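## Task

Put E01 (the 96-well plate, initially in nest S3) on site 3 of plate carrier PC7, lying flat within the site's locators with its well A1 in the corner labelled A1. Push PC7 into tracks 13-18 of the loading rails until the lamp behind those tracks turns on, with the carrier resting down in the tracks. E07 and E10 must remain in their nests, and sites 1 and 2 must stay empty. Finish with the gripper open and the arm moved away.

## Robot and tools

Robot: a single six-joint arm with a two-finger parallel gripper. Joints in column order: waist, shoulder, elbow, wrist pitch, wrist yaw, wrist roll. Stated ranges in radians: waist -2.880 to 2.880, shoulder 0.000 to 3.142, elbow 0.000 to 3.019, wrist pitch -1.693 to 1.571, wrist yaw -1.571 to 1.571, wrist roll -2.094 to 2.094. Real ends may differ from these by up to 0.019 rad either way.

Scene frame: origin on the table surface under the arm base, +z up, +x forward, +y to the left when facing along +x. The base may sit slightly tilted. The nests S1, S2, S3 form a row beside the apron, S1 closest to the robot; E07 (deep-well block) starts in S1, E10 (384-well plate) in S2, E01 (96-well plate) in S3. PC7 lies loose on the apron in front of the rails and may be slid and squared up there; its site 1 is beside the handle. Tracks 1 to 18 are numbered on the apron, track 1 at the left as seen from the base. On each labelled plate, well A1 sits at the labelled short end, in the corner opposite the labelled long side.

Tool execute_actions. Argument actions is a list holding zero or one item. An empty list just reports the state. An action item has rows (1 to 15 rows) and optional steps (1 to 15, default 15); each step lasts 1/30 s, each row is used for one step, and the final row repeats to fill the remaining steps. A wait item has only steps (up to 300), counted from the previous result, with reply time included. Optional pictures (boolean) controls whether camera images come back; by default they do.

Each row is one list of 7 numbers, each in [-1, 1]. The first six are joint offsets, not absolute angles, in scaled units: 1.0 equals 1.264 rad waist, 1.32 shoulder, 1.276 elbow, 1.83 wrist pitch, 1.686 wrist yaw, 2.022 wrist roll. Every row is measured from the joint angles in the most recent result that reported them (before any such result in a scene, and for later calls within one reply, from the pose at the start of the action), never from the previous row. The seventh number is the absolute gripper opening: +1 fully open, -1 closed. A call that would drive a joint more than 0.019 rad outside its range is rejected and nothing is sent. Targets past a joint's actual end get clipped there, and the result may print "joint sent to its limit" (possibly for an earlier, still running action); absence of that line proves nothing.

Motion rules: each joint target stays within a lead of its measured angle (waist 0.264, shoulder 0.32, elbow 0.276, wrist pitch 0.33, wrist yaw 0.186, wrist roll 0.522 rad), and if targets would move the gripper over 70 mm from where it is, all are pulled back proportionally, so large moves take several actions. The arm keeps going toward the last row while you think or wait, until it nearly stops or a step is HELD. Sending zeros is not a pause: it drives back to the reference angles, and gravity can make the arm sag with each call, so to hold a pose, aim in the first call of a reply at the desired angles and push the aim further if a joint keeps falling short. Moves of a few mm may produce no motion.

Result lines: Joint positions and Joint velocities give the six joints (rad, rad/s) then finger-pad gap (m, m/s; 0.094 m fully open). grip_measured is the finger opening on the command scale; readings may be off by about 1 mm consistently. To hold a part, command roughly 0.03 below grip_measured; smaller margins grip more gently. Pad force tops out around 50 to 62 N, less on thin parts. "joint command not followed" means the clearance checker altered or blocked targets (mount blocks and posts count as the arm). HELD marks steps where your row was partly or wholly not sent. Joint torques are raw drive outputs with per-joint offset, scale and noise, so they are only a rough load hint. MOTOR HOT appears from 85 °C; at 100 °C an OVER-TEMPERATURE FAULT makes the arm and gripper go limp and fall, so avoid holding loads for long.

Cameras: cam_head_left and cam_head_right (504x504, pinhole) and cam_wrist (616x616, fisheye), returned in that order. Tool zoom_image takes camera (one of those names) and region [x0, y0, x1, y1] in that camera's pixels, origin top-left, at most 504 by 504, and returns a sharper crop of its latest image.

Tool finished_scene takes scene (1 or 2), ends that scene irreversibly, grades it, and gives the next task. Replying without any tool call ends all remaining scenes.

Suggested order: inspect, square PC7 on the apron, pick the target plate from its nest, place it on site 3 with correct A1 orientation, push the carrier into the named tracks until the lamp lights, release, retreat, then finish. Avoid dropping plates, slamming, hard impacts, heavy pushes, disturbing the other nests, and anything leaving the table. Occasional external tugs on held parts or pushes on loose objects may happen.

Each tool is called as name(argument=value, ...) on one line, values as JSON.

## Session

execute_actions(actions=[])

zoom_image(camera="cam_head_left", region=[0,130,320,360])

Scene clock: 0.00 s of 6600.00 s.
grip_measured=+1.000
Joint positions: [0.354 1.371 0.778 0.042 1.167 0.938 0.094]
Joint velocities: [ 0.005 -0.005 -0.017 -0.007 -0.007 -0.007  0.   ]
Joint torques (N m, as the arm reports them, + toward a larger angle): no reading
Motor temperatures (°C, as the motors report them): [21 22 25 23 19 22]

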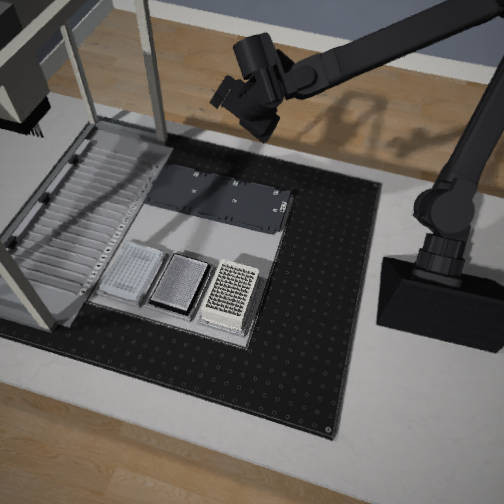

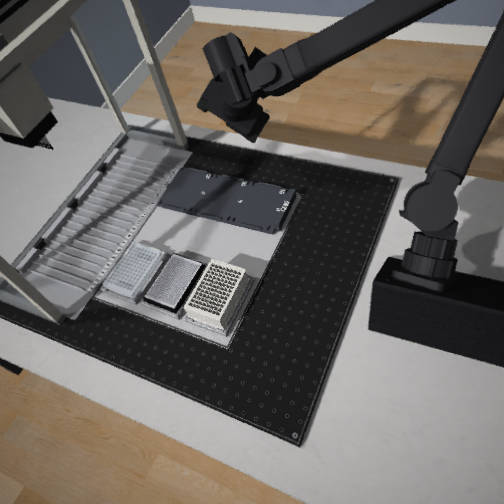

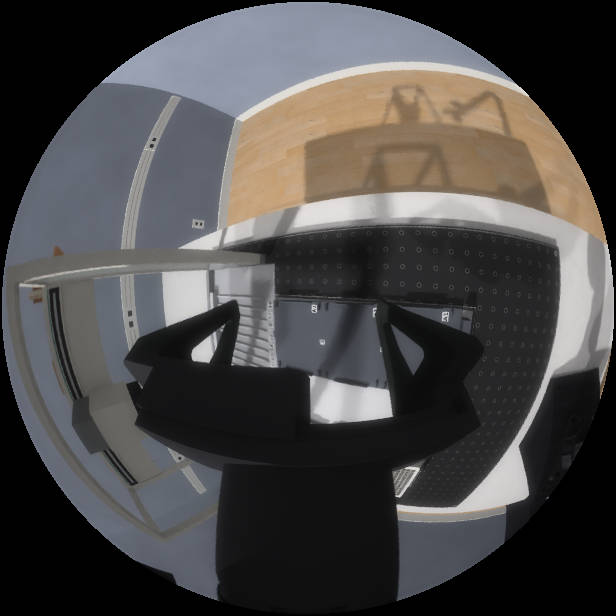

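Region (0, 130, 320, 360) of cam_head_left's 504x504 image, scaled by 1.575, with more detail than that image has; it fills the top 362 rows of this view, and the rest is white.

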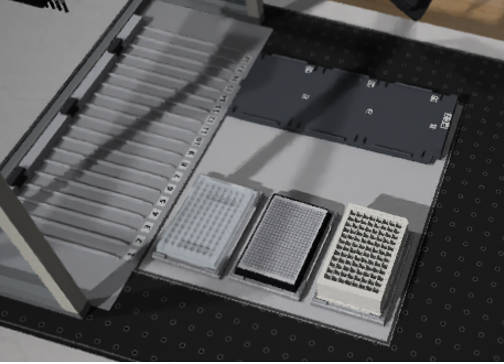

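execute_actions(actions=[{"rows":[[0.03,0,0.06,-0.05,0,-0.1,1],[0.06,0,0.1,-0.1,-0.03,-0.2,1],[0.09,0.03,0.15,-0.15,-0.06,-0.3,1],[0.12,0.06,0.2,-0.2,-0.09,-0.4,1],[0.147,0.1,0.25,-0.26,-0.12,-0.5,1],[0.147,0.15,0.3,-0.32,-0.15,-0.6,1],[0.147,0.2,0.35,-0.38,-0.18,-0.7,1],[0.147,0.25,0.4,-0.44,-0.21,-0.8,1],[0.147,0.3,0.45,-0.5,-0.24,-0.9,1],[0.147,0.36,0.5,-0.56,-0.265,-0.988,1],[0.147,0.42,0.55,-0.62,-0.265,-0.988,1],[0.147,0.5,0.6,-0.687,-0.265,-0.988,1],[0.147,0.58,0.65,-0.687,-0.265,-0.988,1],[0.147,0.66,0.7,-0.687,-0.265,-0.988,1],[0.147,0.74,0.74,-0.687,-0.265,-0.988,1]]}], pictures=false)

execute_actions(actions=[{"steps":40}])

zoom_image(camera="cam_wrist", region=[180,120,430,370])

Scene clock: 4.33 s of 6600.00 s.
grip_measured=+1.000
Joint positions: [ 0.538  1.878  1.472 -0.86   0.732 -0.025  0.094]
Joint velocities: [ 0.015  1.919  1.844 -2.    -0.051 -1.912  0.   ]
Joint torques (N m, as the arm reports them, + toward a larger angle): [15.14 -7.38  8.72  1.05 -0.19 -0.03]
Motor temperatures (°C, as the motors report them): [21 22 26 23 19 22]
Steps of this call (steps 1 to 90: nothing new was sent; then 0.83 s passed at rest; steps 91 to 105: all 15 steps of this action). Readings (joint positions):
91: [0.355 1.371 0.781 0.028 1.167 0.909]
92: [0.360 1.371 0.793 -0.016 1.146 0.846]
94: [0.390 1.380 0.842 -0.135 1.076 0.689]
98: [0.479 1.479 1.033 -0.400 0.902 0.427]
105: the state above

Scene clock: 5.67 s of 6600.00 s.
grip_measured=+1.000
Joint positions: [ 0.538  2.359  1.684 -1.2    0.719 -1.051  0.094]
Joint velocities: [-0.005  0.005  0.007  0.012 -0.051 -0.051  0.   ]
Joint torques (N m, as the arm reports them, + toward a larger angle): [ 17.92 -14.55   9.73   0.17  -0.07  -0.08]
Motor temperatures (°C, as the motors report them): [21 22 26 23 19 22]
Steps of this call (steps 1 to 40: the robot went on to your last target). Readings (joint positions):
1: [0.538 1.943 1.532 -0.925 0.730 -0.088]
2: [0.538 2.003 1.581 -0.975 0.729 -0.143]
4: [0.538 2.103 1.631 -1.035 0.728 -0.240]
8: [0.538 2.280 1.672 -1.154 0.724 -0.560]
40: the state above

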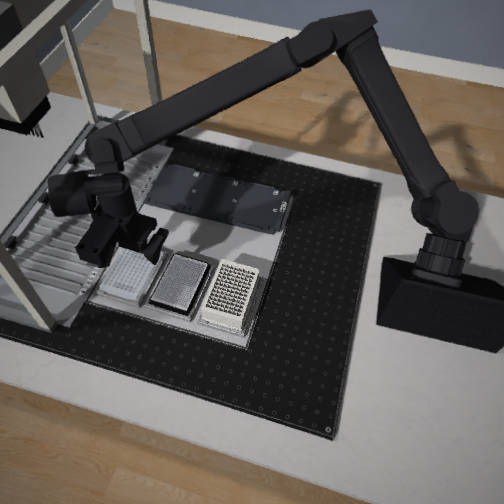

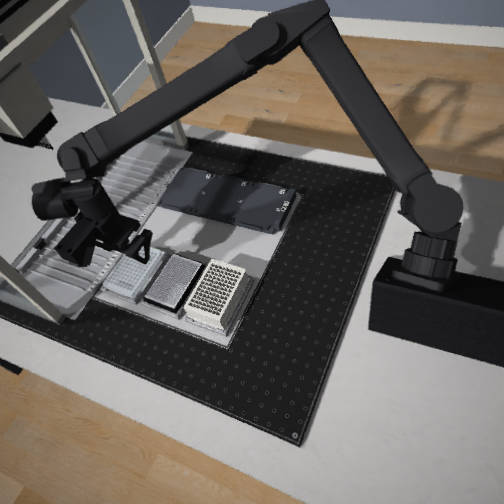

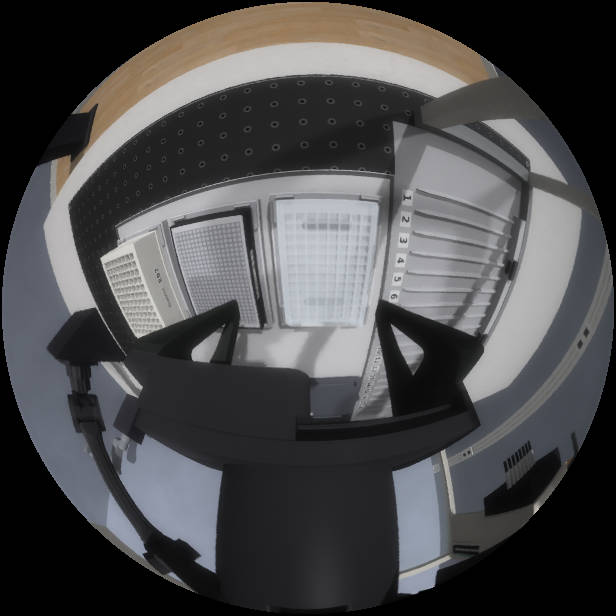

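Region (180, 120, 430, 370) of cam_wrist's 616x616 image, scaled by 2.016, with more detail than that image has.

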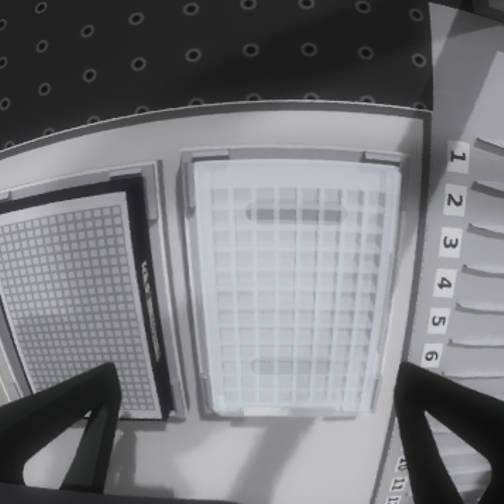

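execute_actions(actions=[{"rows":[[-0.015,0.02,0.03,0.01,0,-0.005,1],[-0.02,0.026,0.034,0.015,0,-0.01,1],[-0.025,0.032,0.038,0.02,0,-0.015,1],[-0.03,0.038,0.042,0.026,0.004,-0.02,1],[-0.035,0.044,0.046,0.032,0.004,-0.025,1],[-0.04,0.05,0.05,0.038,0.008,-0.03,1],[-0.045,0.057,0.054,0.045,0.008,-0.035,1],[-0.05,0.064,0.056,0.053,0.008,-0.039,1]]}], pictures=false)

execute_actions(actions=[{"steps":10}])

Scene clock: 9.33 s of 6600.00 s.
grip_measured=+1.000
Joint positions: [ 0.485  2.425  1.717 -1.12   0.73  -1.114  0.094]
Joint velocities: [-0.073  0.044 -0.012 -0.017  0.022 -0.081  0.   ]
Joint torques (N m, as the arm reports them, + toward a larger angle): [ 17.54 -13.06   9.47   1.23  -0.02  -0.06]
Motor temperatures (°C, as the motors report them): [22 22 27 23 19 22]
Steps of this call (steps 1 to 15: the robot went on to your last target; steps 16 to 90: nothing new was sent; then 0.17 s passed at rest; steps 91 to 105: all 15 steps of this action). Readings (joint positions):
91: [0.538 2.359 1.684 -1.200 0.719 -1.051]
92: [0.538 2.359 1.684 -1.199 0.719 -1.053]
94: [0.536 2.362 1.686 -1.187 0.721 -1.062]
98: [0.522 2.387 1.707 -1.146 0.729 -1.089]
105: the state above

Scene clock: 9.67 s of 6600.00 s.
grip_measured=+1.000
Joint positions: [ 0.483  2.426  1.717 -1.12   0.73  -1.12   0.094]
Joint velocities: [-0.015 -0.005 -0.012  0.007 -0.007  0.007  0.   ]
Joint torques (N m, as the arm reports them, + toward a larger angle): [ 17.73 -12.71   9.44   1.21  -0.03  -0.09]
Motor temperatures (°C, as the motors report them): [22 22 27 23 19 22]
Steps of this call (steps 1 to 10: the robot went on to your last target). Readings (joint positions):
1: [0.484 2.426 1.717 -1.120 0.730 -1.115]
2: [0.483 2.426 1.717 -1.120 0.730 -1.116]
4: [0.483 2.426 1.717 -1.120 0.730 -1.118]
8: [0.483 2.426 1.717 -1.120 0.730 -1.120]
10: the state above

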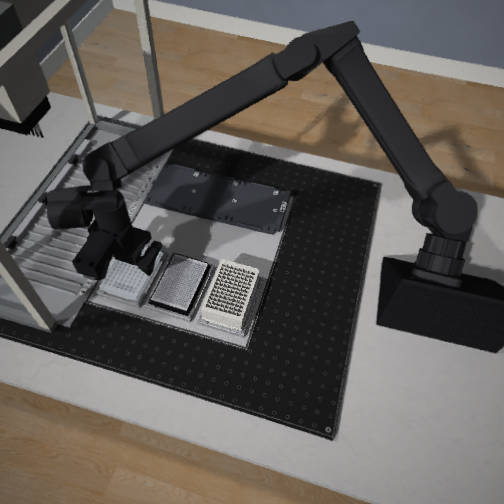

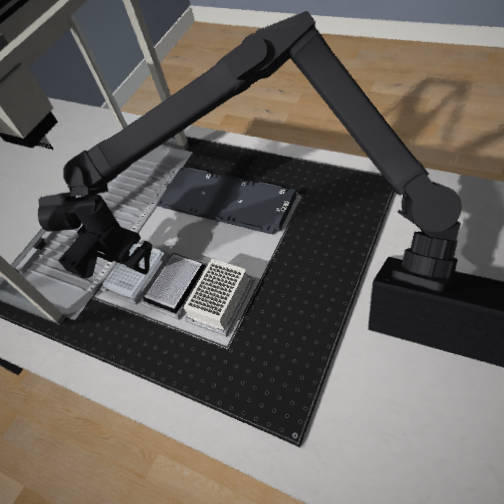

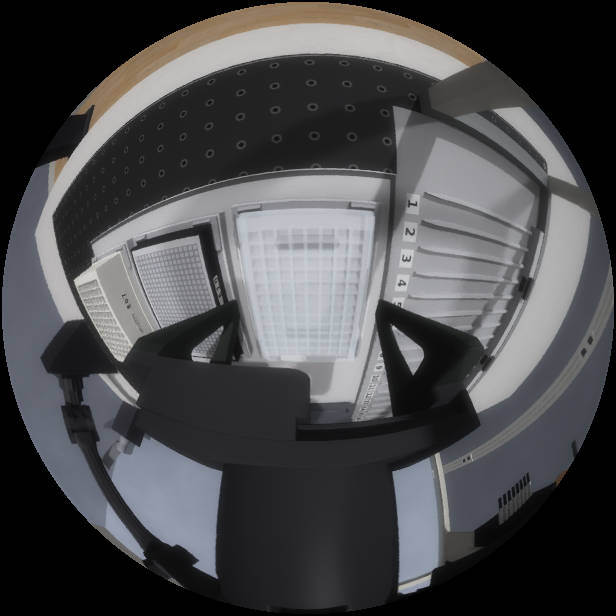

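execute_actions(actions=[{"rows":[[-0.02,0.02,0,0.01,0,-0.005,1],[-0.024,0.022,0,0.012,0,-0.01,1],[-0.028,0.024,0,0.014,0,-0.015,1],[-0.032,0.026,0,0.016,0.004,-0.02,1],[-0.036,0.028,0,0.018,0.004,-0.025,1],[-0.042,0.03,0,0.02,0.004,-0.028,1]]}], pictures=false)

execute_actions(actions=[{"steps":8}])

zoom_image(camera="cam_wrist", region=[180,170,430,370])

zoom_image(camera="cam_head_right", region=[80,220,200,320])

Scene clock: 12.73 s of 6600.00 s.
grip_measured=+1.000
Joint positions: [ 0.443  2.438  1.717 -1.101  0.734 -1.165  0.094]
Joint velocities: [-0.015  0.005  0.017 -0.017 -0.022 -0.11   0.   ]
Joint torques (N m, as the arm reports them, + toward a larger angle): [ 17.95 -12.13   5.98   1.19  -0.04  -0.1 ]
Motor temperatures (°C, as the motors report them): [22 22 27 23 19 22]
Steps of this call (steps 1 to 15: the robot went on to your last target; steps 16 to 77: nothing new was sent; steps 78 to 92: all 15 steps of this action). Readings (joint positions):
78: [0.483 2.426 1.717 -1.120 0.730 -1.121]
79: [0.483 2.426 1.717 -1.120 0.730 -1.123]
81: [0.480 2.426 1.717 -1.115 0.732 -1.131]
85: [0.466 2.430 1.717 -1.103 0.734 -1.152]
92: the state above

Scene clock: 13.00 s of 6600.00 s.
grip_measured=+1.000
Joint positions: [ 0.442  2.438  1.717 -1.101  0.734 -1.168  0.094]
Joint velocities: [-0.015 -0.005 -0.002 -0.002  0.022 -0.037  0.   ]
Joint torques (N m, as the arm reports them, + toward a larger angle): [ 17.48 -12.22   6.     1.2   -0.04  -0.08]
Motor temperatures (°C, as the motors report them): [22 22 27 23 19 22]
Steps of this call (steps 1 to 8: the robot went on to your last target). Readings (joint positions):
1: [0.442 2.438 1.717 -1.101 0.734 -1.165]
2: [0.442 2.438 1.717 -1.101 0.734 -1.166]
4: [0.442 2.438 1.717 -1.101 0.734 -1.167]
8: the state above

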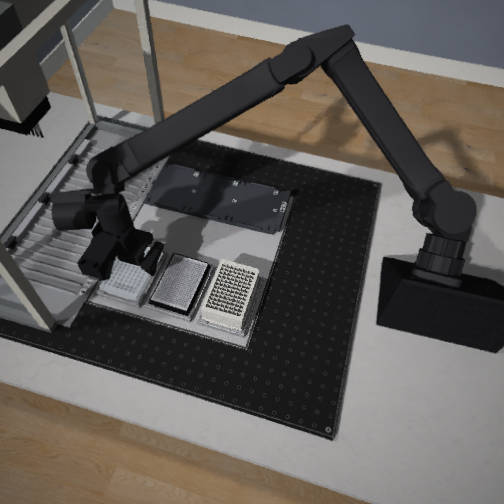

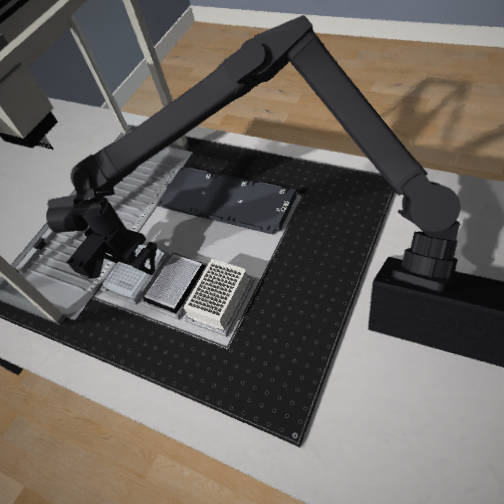

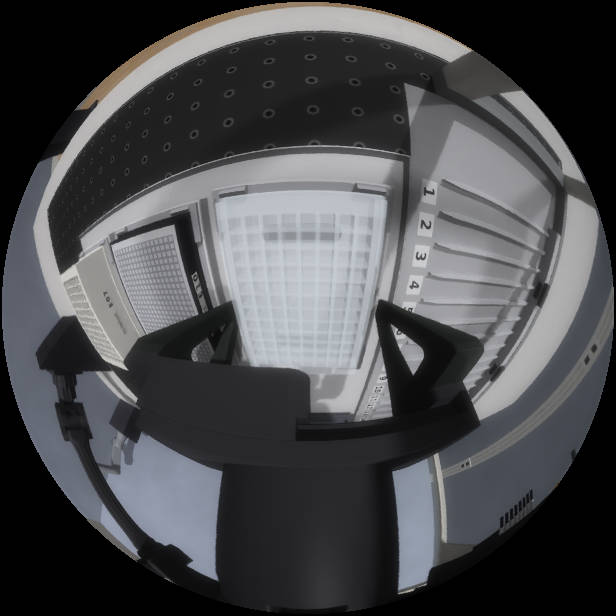

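Region (180, 170, 430, 370) of cam_wrist's 616x616 image, scaled by 2.016, with more detail than that image has; it fills the top 403 rows of this view, and the rest is white.

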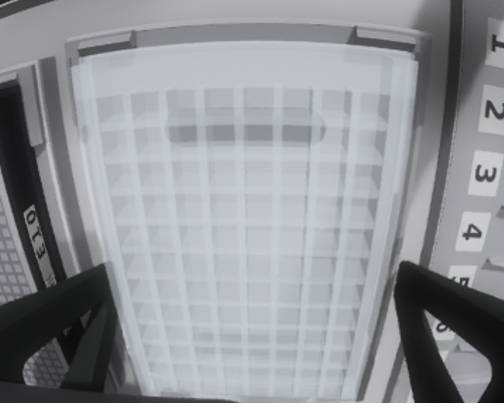

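Region (80, 220, 200, 320) of cam_head_right's 504x504 image, scaled by 4.200, with more detail than that image has.

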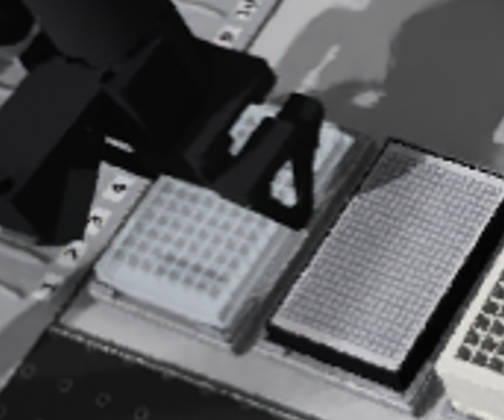

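execute_actions(actions=[{"rows":[[-0.017,0,-0.016,0.015,0,-0.016,1]]}])

zoom_image(camera="cam_wrist", region=[180,170,430,370])

Scene clock: 14.67 s of 6600.00 s.
grip_measured=+1.000
Joint positions: [ 0.442  2.438  1.709 -1.09   0.735 -1.19   0.094]
Joint velocities: [-0.015  0.005 -0.007 -0.002 -0.066 -0.037  0.   ]
Joint torques (N m, as the arm reports them, + toward a larger angle): [ 16.57 -14.06   4.88   1.15  -0.14  -0.09]
Motor temperatures (°C, as the motors report them): [22 22 27 23 19 22]
Steps of this call (steps 1 to 15: the robot went on to your last target; steps 16 to 35: nothing new was sent; steps 36 to 50: all 15 steps of this action). Readings (joint positions):
36: [0.442 2.438 1.715 -1.099 0.734 -1.172]
37: [0.442 2.438 1.714 -1.095 0.734 -1.176]
39: [0.442 2.438 1.711 -1.092 0.734 -1.181]
43: [0.442 2.438 1.709 -1.090 0.735 -1.187]
50: the state above

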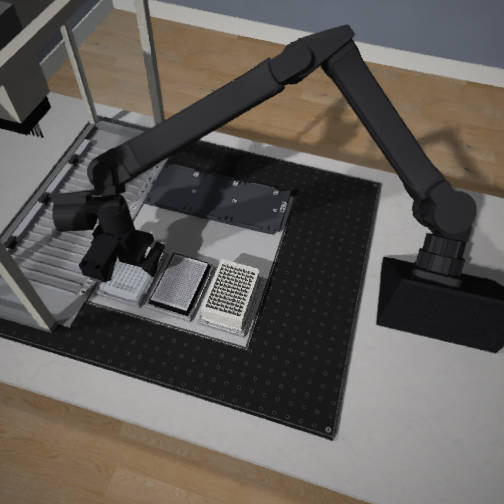

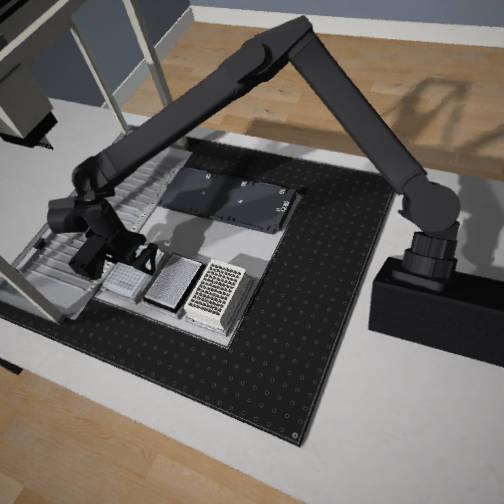

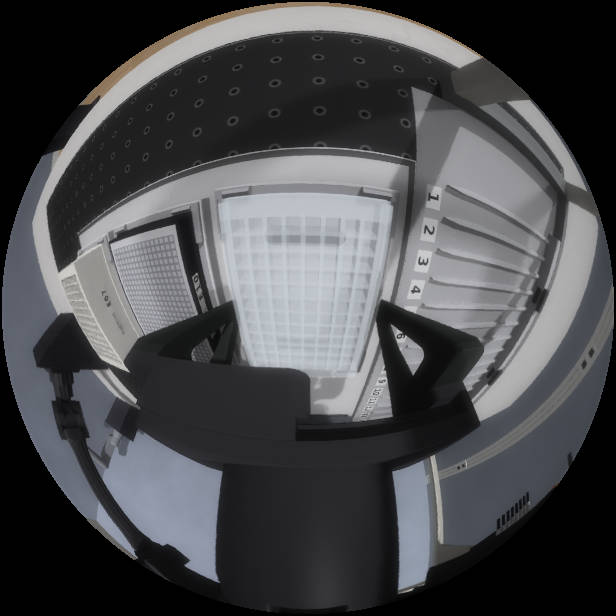

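Region (180, 170, 430, 370) of cam_wrist's 616x616 image, scaled by 2.016, with more detail than that image has; it fills the top 403 rows of this view, and the rest is white.

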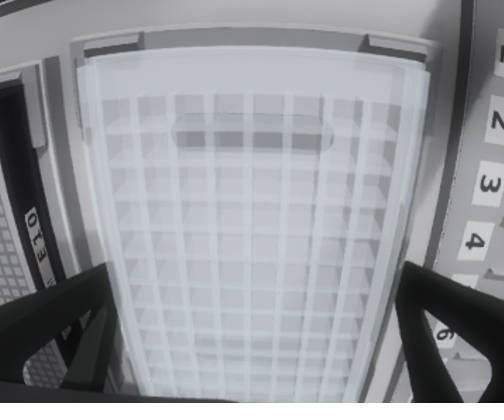

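execute_actions(actions=[{"rows":[[0,0,0,0,0,0.008,0.9],[0,0,0,0,0,0.008,0.85],[0,0,0,0,0,0.008,0.82],[0,0,0,0,0,0.008,0.79],[0,0,0,0,0,0.008,0.76],[0,0,0,0,0,0.008,0.72]],"steps":12}])

zoom_image(camera="cam_head_right", region=[80,220,200,320])

Scene clock: 16.87 s of 6600.00 s.
grip_measured=+0.886
Joint positions: [ 0.442  2.438  1.71  -1.088  0.734 -1.191  0.089]
Joint velocities: [-0.024 -0.005  0.012 -0.017 -0.007 -0.037  0.   ]
Joint torques (N m, as the arm reports them, + toward a larger angle): [ 18.53 -14.18   5.94   0.55  -0.1    0.19]
Motor temperatures (°C, as the motors report them): [22 22 27 23 19 22]
Steps of this call (steps 1 to 15: the robot went on to your last target; steps 16 to 54: nothing new was sent; steps 55 to 66: all 12 steps of this action). Readings (joint positions):
55: [0.442 2.438 1.709 -1.089 0.736 -1.190]
56: [0.442 2.438 1.710 -1.088 0.734 -1.191]
58: [0.442 2.438 1.710 -1.088 0.734 -1.191]
62: [0.442 2.438 1.710 -1.088 0.734 -1.191]
66: the state above

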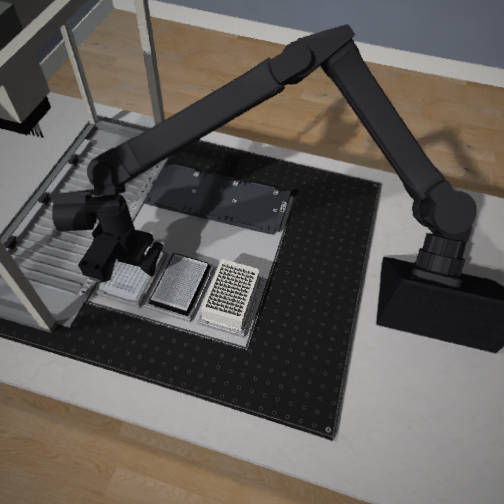

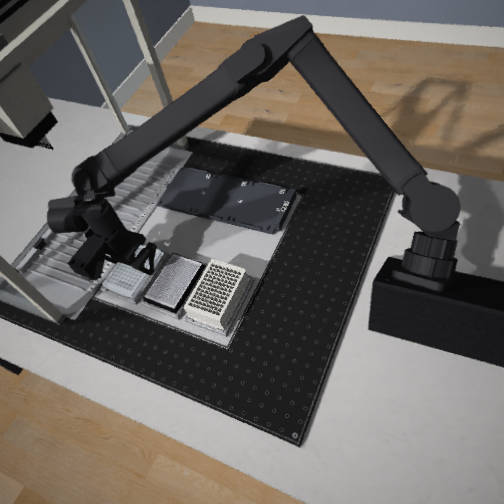

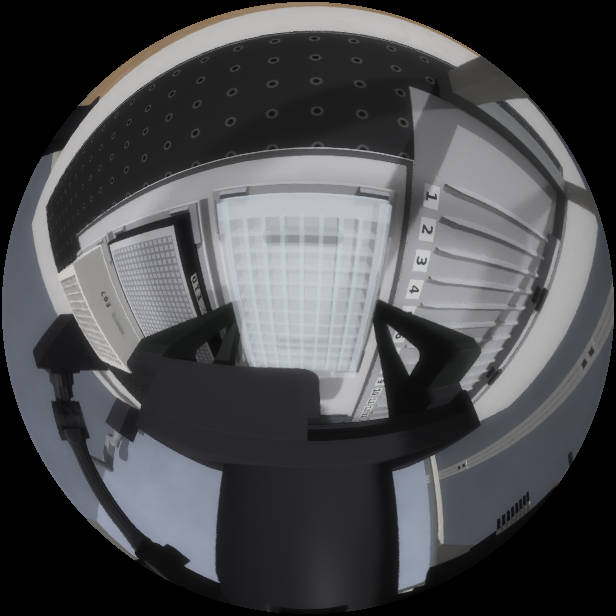

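Region (80, 220, 200, 320) of cam_head_right's 504x504 image, scaled by 4.200, with more detail than that image has.

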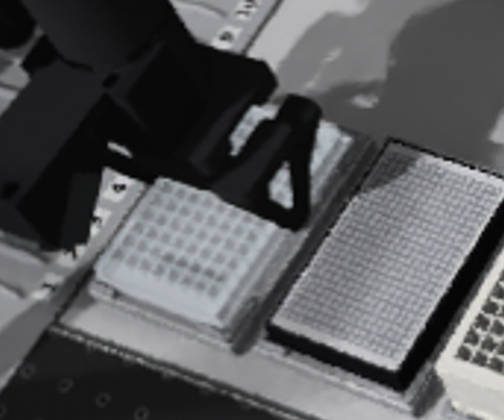

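Too deep (catching the nest). Raise ~6 mm.

execute_actions(actions=[{"rows":[[0,0,0,0,0,0,1],[0,0,0,0,0,0,1],[0.023,0,0,-0.011,0,0.015,1]]}], pictures=false)

execute_actions(actions=[{"rows":[[0,0,0,0,0,0,0.9],[0,0,0,0,0,0,0.85],[0,0,0,0,0,0,0.82],[0,0,0,0,0,0,0.79],[0,0,0,0,0,0,0.76],[0,0,0,0,0,0,0.72]],"steps":12}])

Scene clock: 19.03 s of 6600.00 s.
grip_measured=+1.000
Joint positions: [ 0.451  2.438  1.71  -1.091  0.735 -1.171  0.094]
Joint velocities: [-0.005  0.005  0.002 -0.002 -0.022 -0.007  0.   ]
Joint torques (N m, as the arm reports them, + toward a larger angle): [ 20.44 -14.2    5.99   0.07  -0.14   0.11]
Motor temperatures (°C, as the motors report them): [22 22 27 23 19 22]
Steps of this call (steps 1 to 15: the robot went on to your last target; steps 16 to 50: nothing new was sent; steps 51 to 65: all 15 steps of this action). Readings (joint positions):
51: [0.442 2.438 1.710 -1.088 0.734 -1.192]
52: [0.442 2.438 1.710 -1.088 0.734 -1.192]
54: [0.444 2.438 1.710 -1.089 0.734 -1.185]
58: [0.450 2.438 1.710 -1.091 0.735 -1.175]
65: the state above

Scene clock: 19.43 s of 6600.00 s.
grip_measured=+0.749
Joint positions: [ 0.451  2.438  1.709 -1.094  0.734 -1.171  0.082]
Joint velocities: [ 0.005 -0.005 -0.002  0.002 -0.022 -0.007  0.   ]
Joint torques (N m, as the arm reports them, + toward a larger angle): [ 18.64 -13.89   6.08   0.76  -0.11   0.01]
Motor temperatures (°C, as the motors report them): [22 22 27 23 19 22]
Steps of this call (steps 1 to 12: all 12 steps of this action). Readings (joint positions):
1: [0.451 2.438 1.710 -1.091 0.736 -1.171]
2: [0.451 2.438 1.710 -1.091 0.734 -1.171]
4: [0.451 2.438 1.709 -1.094 0.735 -1.171]
8: [0.451 2.438 1.709 -1.094 0.734 -1.171]
12: the state above

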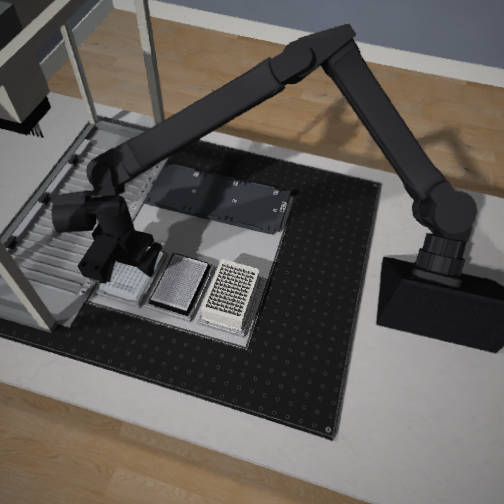

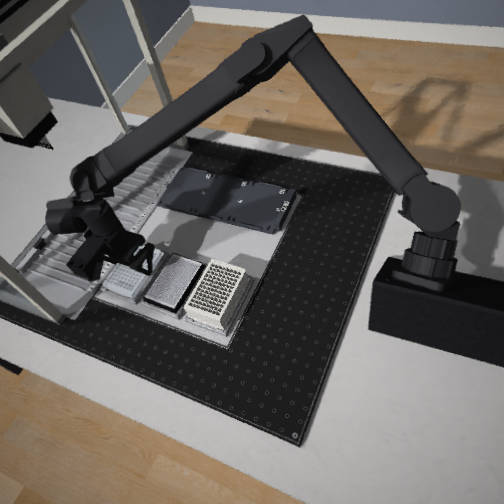

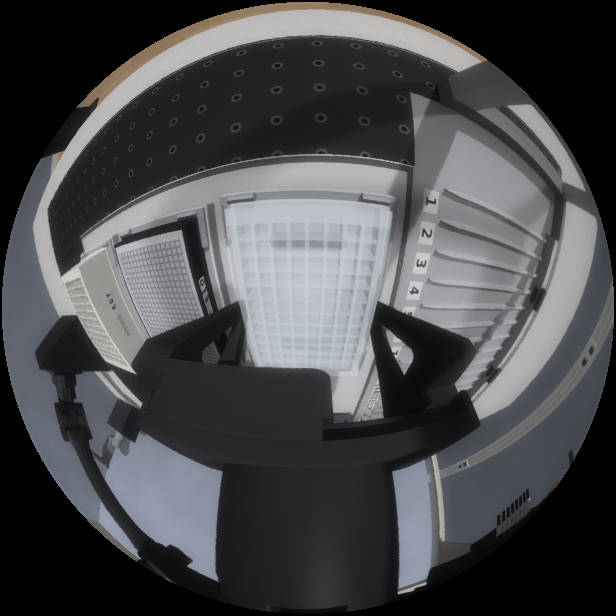

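execute_actions(actions=[{"rows":[[0.015,-0.015,0,0,0,0,0.72],[0.02,-0.02,0,0,0,0,0.72],[0.025,-0.025,0,-0.008,0,0.005,0.72],[0.03,-0.03,0,-0.012,0,0.008,0.72],[0.035,-0.035,0,-0.017,0,0.011,0.72],[0.04,-0.04,0,-0.023,0,0.015,0.72],[0.045,-0.045,0,-0.03,0,0.02,0.72],[0.045,-0.05,0,-0.038,0,0.025,0.72],[0.045,-0.05,0,-0.046,0,0.03,0.72]]}], pictures=false)

execute_actions(actions=[{"rows":[[-0.01,-0.02,0,0,0,-0.01,0.72],[-0.02,-0.035,-0.01,0,0,-0.02,0.72],[-0.035,-0.055,-0.015,0,0,-0.035,0.72],[-0.05,-0.075,-0.025,0.01,0,-0.05,0.72],[-0.07,-0.095,-0.035,0.01,0.005,-0.065,0.72],[-0.09,-0.12,-0.045,0.015,0.007,-0.08,0.72],[-0.11,-0.145,-0.055,0.015,0.009,-0.095,0.72],[-0.13,-0.17,-0.065,0.02,0.011,-0.11,0.72],[-0.15,-0.19,-0.075,0.02,0.013,-0.125,0.72],[-0.17,-0.21,-0.083,0.025,0.015,-0.14,0.72],[-0.185,-0.23,-0.09,0.025,0.017,-0.155,0.72],[-0.2,-0.245,-0.097,0.03,0.019,-0.17,0.72],[-0.213,-0.258,-0.103,0.03,0.019,-0.18,0.72],[-0.223,-0.268,-0.108,0.032,0.019,-0.19,0.72],[-0.23,-0.275,-0.11,0.032,0.019,-0.196,0.72]]}], pictures=false)

execute_actions(actions=[{"steps":20}])

zoom_image(camera="cam_wrist", region=[150,120,470,320])

Scene clock: 27.77 s of 6600.00 s.
grip_measured=+0.749
Joint positions: [ 0.5    2.388  1.709 -1.161  0.735 -1.127  0.082]
Joint velocities: [ 0.054 -0.093 -0.012 -0.022 -0.007  0.022 -0.001]
Joint torques (N m, as the arm reports them, + toward a larger angle): [ 19.04 -15.07   6.42   0.07  -0.14   0.09]
Motor temperatures (°C, as the motors report them): [22 23 27 23 19 22]
Steps of this call (steps 1 to 15: the robot went on to your last target; steps 16 to 90: nothing new was sent; then 4.83 s passed at rest; steps 91 to 105: all 15 steps of this action). Readings (joint positions):
91: [0.452 2.438 1.709 -1.094 0.734 -1.171]
92: [0.452 2.438 1.709 -1.094 0.734 -1.171]
94: [0.453 2.437 1.709 -1.097 0.734 -1.170]
98: [0.466 2.425 1.709 -1.123 0.735 -1.154]
105: the state above

Scene clock: 28.27 s of 6600.00 s.
grip_measured=+0.749
Joint positions: [ 0.32   2.151  1.611 -1.139  0.759 -1.351  0.082]
Joint velocities: [-0.698 -0.747 -0.208  0.134 -0.022 -0.667 -0.001]
Joint torques (N m, as the arm reports them, + toward a larger angle): [ 15.25 -15.16   5.04   1.03   0.    -0.08]
Motor temperatures (°C, as the motors report them): [22 23 27 23 19 22]
Steps of this call (steps 1 to 15: all 15 steps of this action). Readings (joint positions):
1: [0.501 2.385 1.709 -1.161 0.735 -1.128]
2: [0.501 2.383 1.709 -1.161 0.735 -1.134]
4: [0.495 2.370 1.701 -1.160 0.735 -1.157]
8: [0.455 2.308 1.660 -1.157 0.741 -1.220]
15: the state above

Scene clock: 28.93 s of 6600.00 s.
grip_measured=+0.749
Joint positions: [ 0.195  2.003  1.578 -1.118  0.769 -1.512  0.082]
Joint velocities: [-0.015 -0.005 -0.002 -0.012  0.007 -0.007  0.   ]
Joint torques (N m, as the arm reports them, + toward a larger angle): [ 18.09 -10.7    5.28   1.16  -0.2   -0.08]
Motor temperatures (°C, as the motors report them): [22 23 27 23 19 22]
Steps of this call (steps 1 to 20: the robot went on to your last target). Readings (joint positions):
1: [0.297 2.126 1.604 -1.134 0.760 -1.375]
2: [0.273 2.100 1.596 -1.129 0.762 -1.401]
4: [0.228 2.053 1.587 -1.123 0.766 -1.442]
8: [0.180 2.003 1.587 -1.118 0.770 -1.485]
20: the state above

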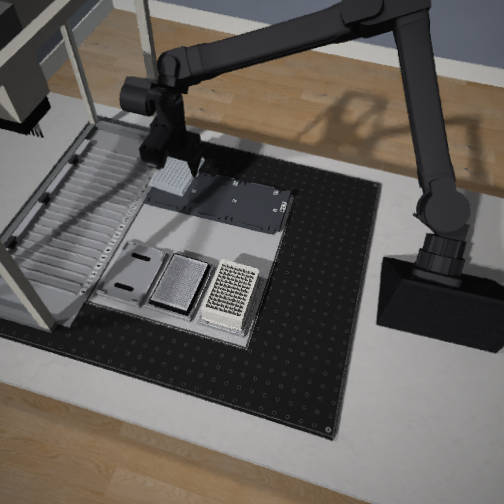

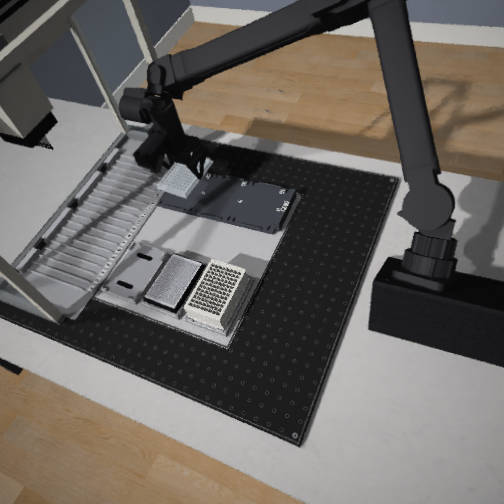

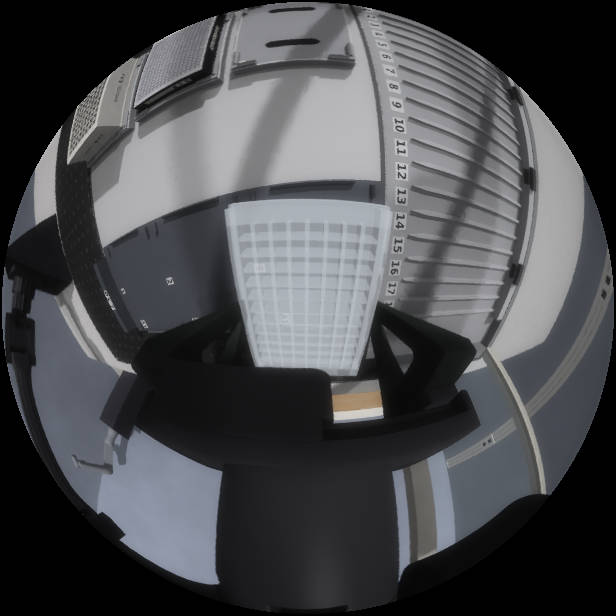

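Region (150, 120, 470, 320) of cam_wrist's 616x616 image, scaled by 1.575, with more detail than that image has; it fills the top 315 rows of this view, and the rest is white.

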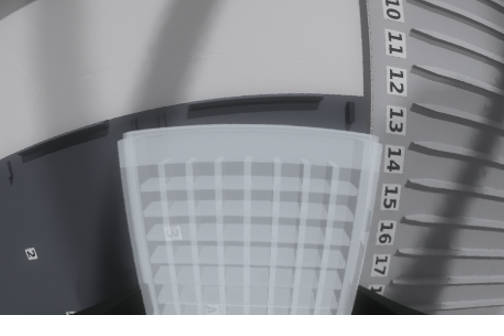

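execute_actions(actions=[{"rows":[[-0.015,0.02,0.03,0.01,0,-0.02,0.72],[-0.02,0.026,0.034,0.015,0,-0.03,0.72],[-0.025,0.032,0.038,0.02,0,-0.04,0.72],[-0.028,0.038,0.042,0.024,0,-0.05,0.72],[-0.031,0.044,0.046,0.028,0,-0.058,0.72],[-0.034,0.05,0.046,0.031,0,-0.058,0.72]]}], pictures=false)

execute_actions(actions=[{"steps":8}])

zoom_image(camera="cam_wrist", region=[180,150,430,380])

Scene clock: 35.13 s of 6600.00 s.
grip_measured=+0.749
Joint positions: [ 0.165  2.052  1.598 -1.077  0.769 -1.615  0.082]
Joint velocities: [-0.015 -0.005 -0.007 -0.002 -0.022 -0.037 -0.001]
Joint torques (N m, as the arm reports them, + toward a larger angle): [ 16.01 -11.81   9.     1.16  -0.11  -0.08]
Motor temperatures (°C, as the motors report them): [22 23 27 23 19 22]
Steps of this call (steps 1 to 15: the robot went on to your last target; steps 16 to 90: nothing new was sent; then 2.70 s passed at rest; steps 91 to 105: all 15 steps of this action). Readings (joint positions):
91: [0.195 2.003 1.578 -1.118 0.769 -1.519]
92: [0.195 2.003 1.578 -1.116 0.769 -1.527]
94: [0.193 2.007 1.581 -1.106 0.769 -1.551]
98: [0.180 2.031 1.598 -1.081 0.769 -1.592]
105: the state above

Scene clock: 35.40 s of 6600.00 s.
grip_measured=+0.749
Joint positions: [ 0.165  2.052  1.598 -1.077  0.769 -1.62   0.082]
Joint velocities: [ 0.005 -0.005  0.002 -0.002  0.007  0.051  0.   ]
Joint torques (N m, as the arm reports them, + toward a larger angle): [ 15.96 -11.6    9.04   1.17  -0.11  -0.08]
Motor temperatures (°C, as the motors report them): [22 23 27 23 19 22]
Steps of this call (steps 1 to 8: the robot went on to your last target). Readings (joint positions):
1: [0.165 2.052 1.598 -1.077 0.769 -1.616]
2: [0.165 2.052 1.598 -1.077 0.769 -1.617]
4: [0.165 2.052 1.598 -1.077 0.769 -1.618]
8: the state above

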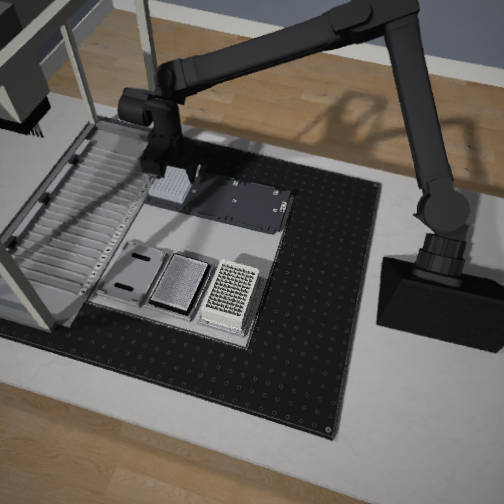

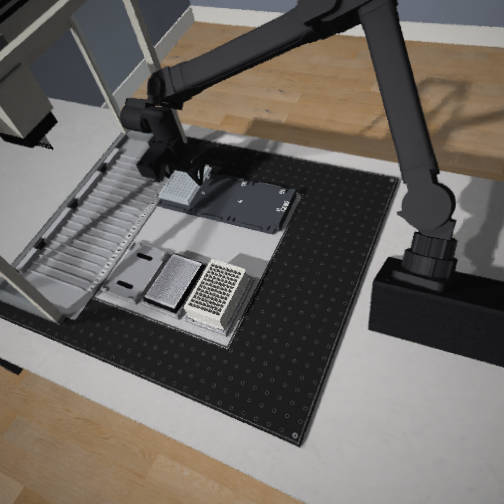

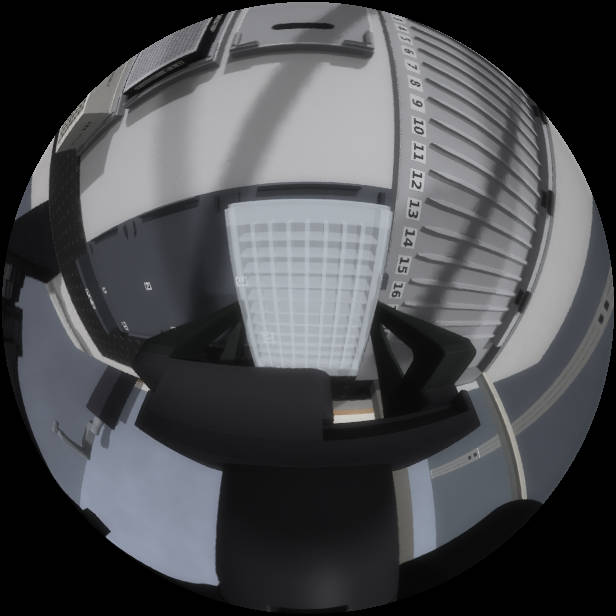

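Region (180, 150, 430, 380) of cam_wrist's 616x616 image, scaled by 2.016, with more detail than that image has; it fills the top 464 rows of this view, and the rest is white.

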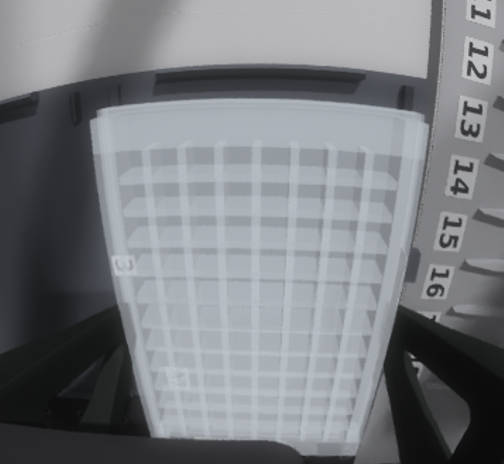

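execute_actions(actions=[{"rows":[[0,0.026,0,0.011,0,-0.008,0.72]]}])

zoom_image(camera="cam_wrist", region=[180,150,430,380])

Scene clock: 37.07 s of 6600.00 s.
grip_measured=+0.749
Joint positions: [ 0.165  2.061  1.598 -1.074  0.769 -1.627  0.082]
Joint velocities: [-0.005 -0.005 -0.002 -0.007  0.022 -0.081  0.   ]
Joint torques (N m, as the arm reports them, + toward a larger angle): [ 17.09 -11.28   5.79   1.18  -0.12  -0.08]
Motor temperatures (°C, as the motors report them): [22 23 27 23 19 22]
Steps of this call (steps 1 to 15: the robot went on to your last target; steps 16 to 35: nothing new was sent; steps 36 to 50: all 15 steps of this action). Readings (joint positions):
36: [0.165 2.052 1.598 -1.076 0.769 -1.622]
37: [0.165 2.052 1.598 -1.075 0.769 -1.623]
39: [0.165 2.055 1.598 -1.074 0.769 -1.625]
43: [0.165 2.059 1.598 -1.074 0.769 -1.627]
50: the state above

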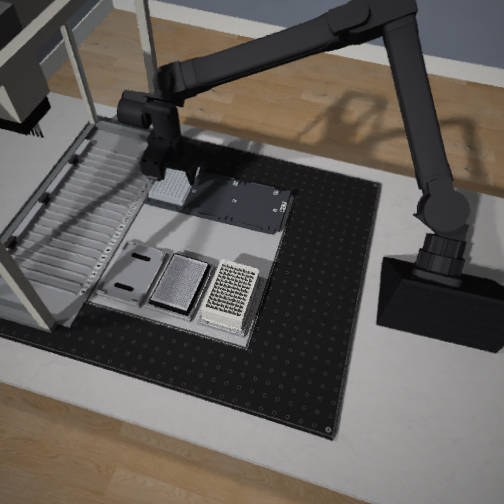

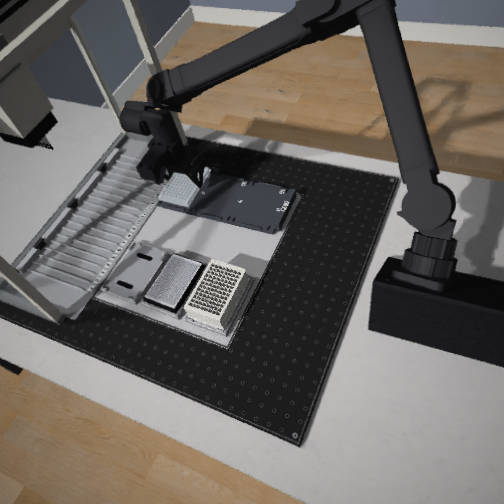

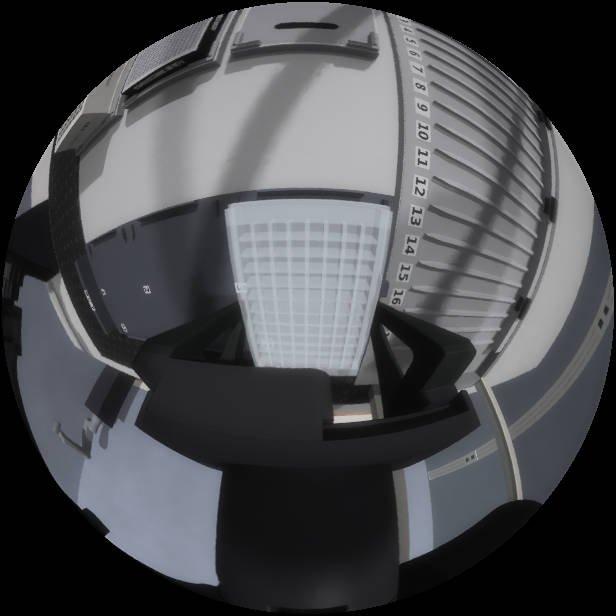

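Region (180, 150, 430, 380) of cam_wrist's 616x616 image, scaled by 2.016, with more detail than that image has; it fills the top 464 rows of this view, and the rest is white.

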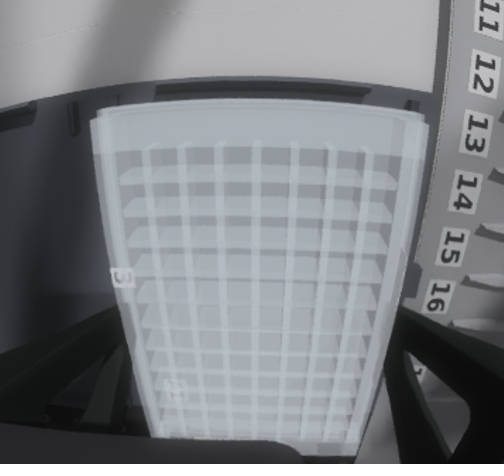

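execute_actions(actions=[{"rows":[[-0.022,0.026,0,0.016,0,-0.008,0.72]]}])

zoom_image(camera="cam_wrist", region=[180,150,430,380])

Scene clock: 39.37 s of 6600.00 s.
grip_measured=+0.749
Joint positions: [ 0.157  2.068  1.598 -1.061  0.769 -1.635  0.082]
Joint velocities: [-0.005 -0.015  0.017  0.007  0.007 -0.007  0.001]
Joint torques (N m, as the arm reports them, + toward a larger angle): [ 15.4  -10.97   5.76   1.18  -0.11  -0.09]
Motor temperatures (°C, as the motors report them): [22 23 27 23 19 22]
Steps of this call (steps 1 to 15: the robot went on to your last target; steps 16 to 54: nothing new was sent; steps 55 to 69: all 15 steps of this action). Readings (joint positions):
55: [0.164 2.061 1.598 -1.072 0.769 -1.629]
56: [0.164 2.061 1.598 -1.068 0.769 -1.630]
58: [0.162 2.063 1.598 -1.063 0.769 -1.632]
62: [0.157 2.068 1.598 -1.062 0.769 -1.634]
69: the state above

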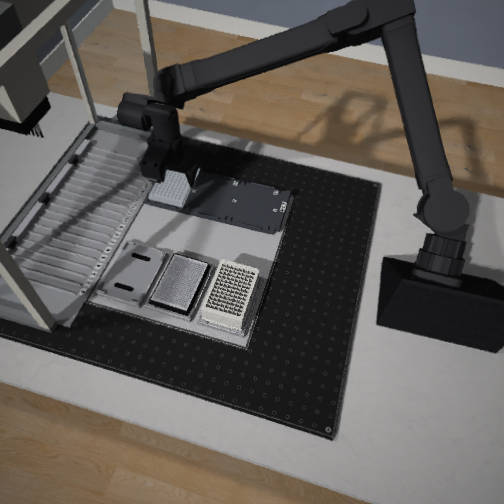

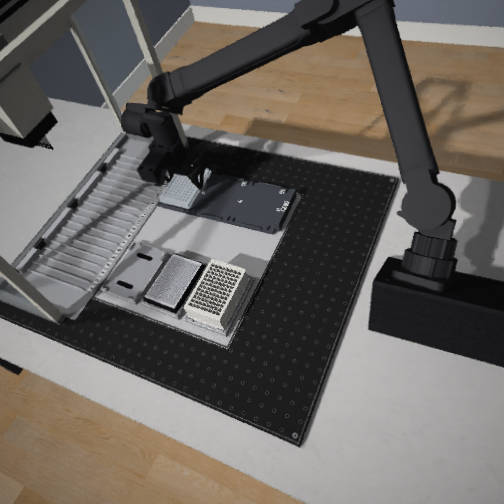

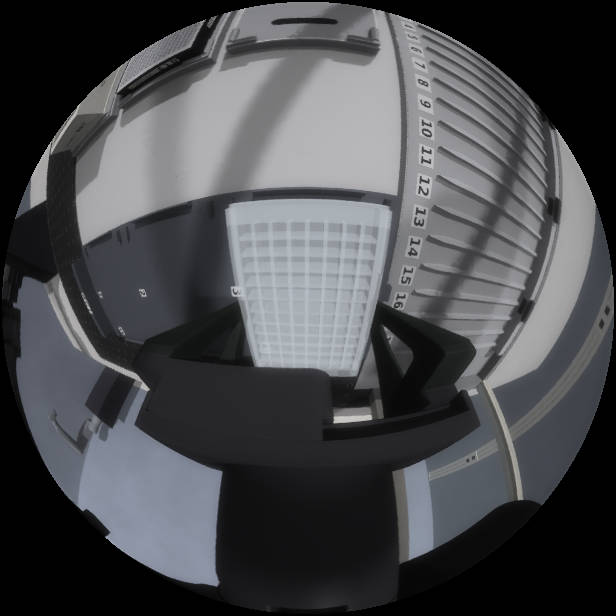

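Region (180, 150, 430, 380) of cam_wrist's 616x616 image, scaled by 2.016, with more detail than that image has; it fills the top 464 rows of this view, and the rest is white.

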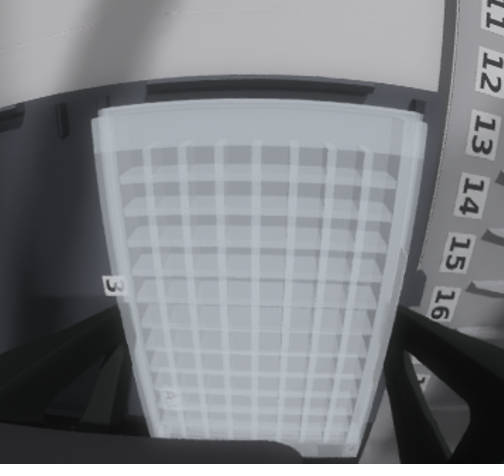

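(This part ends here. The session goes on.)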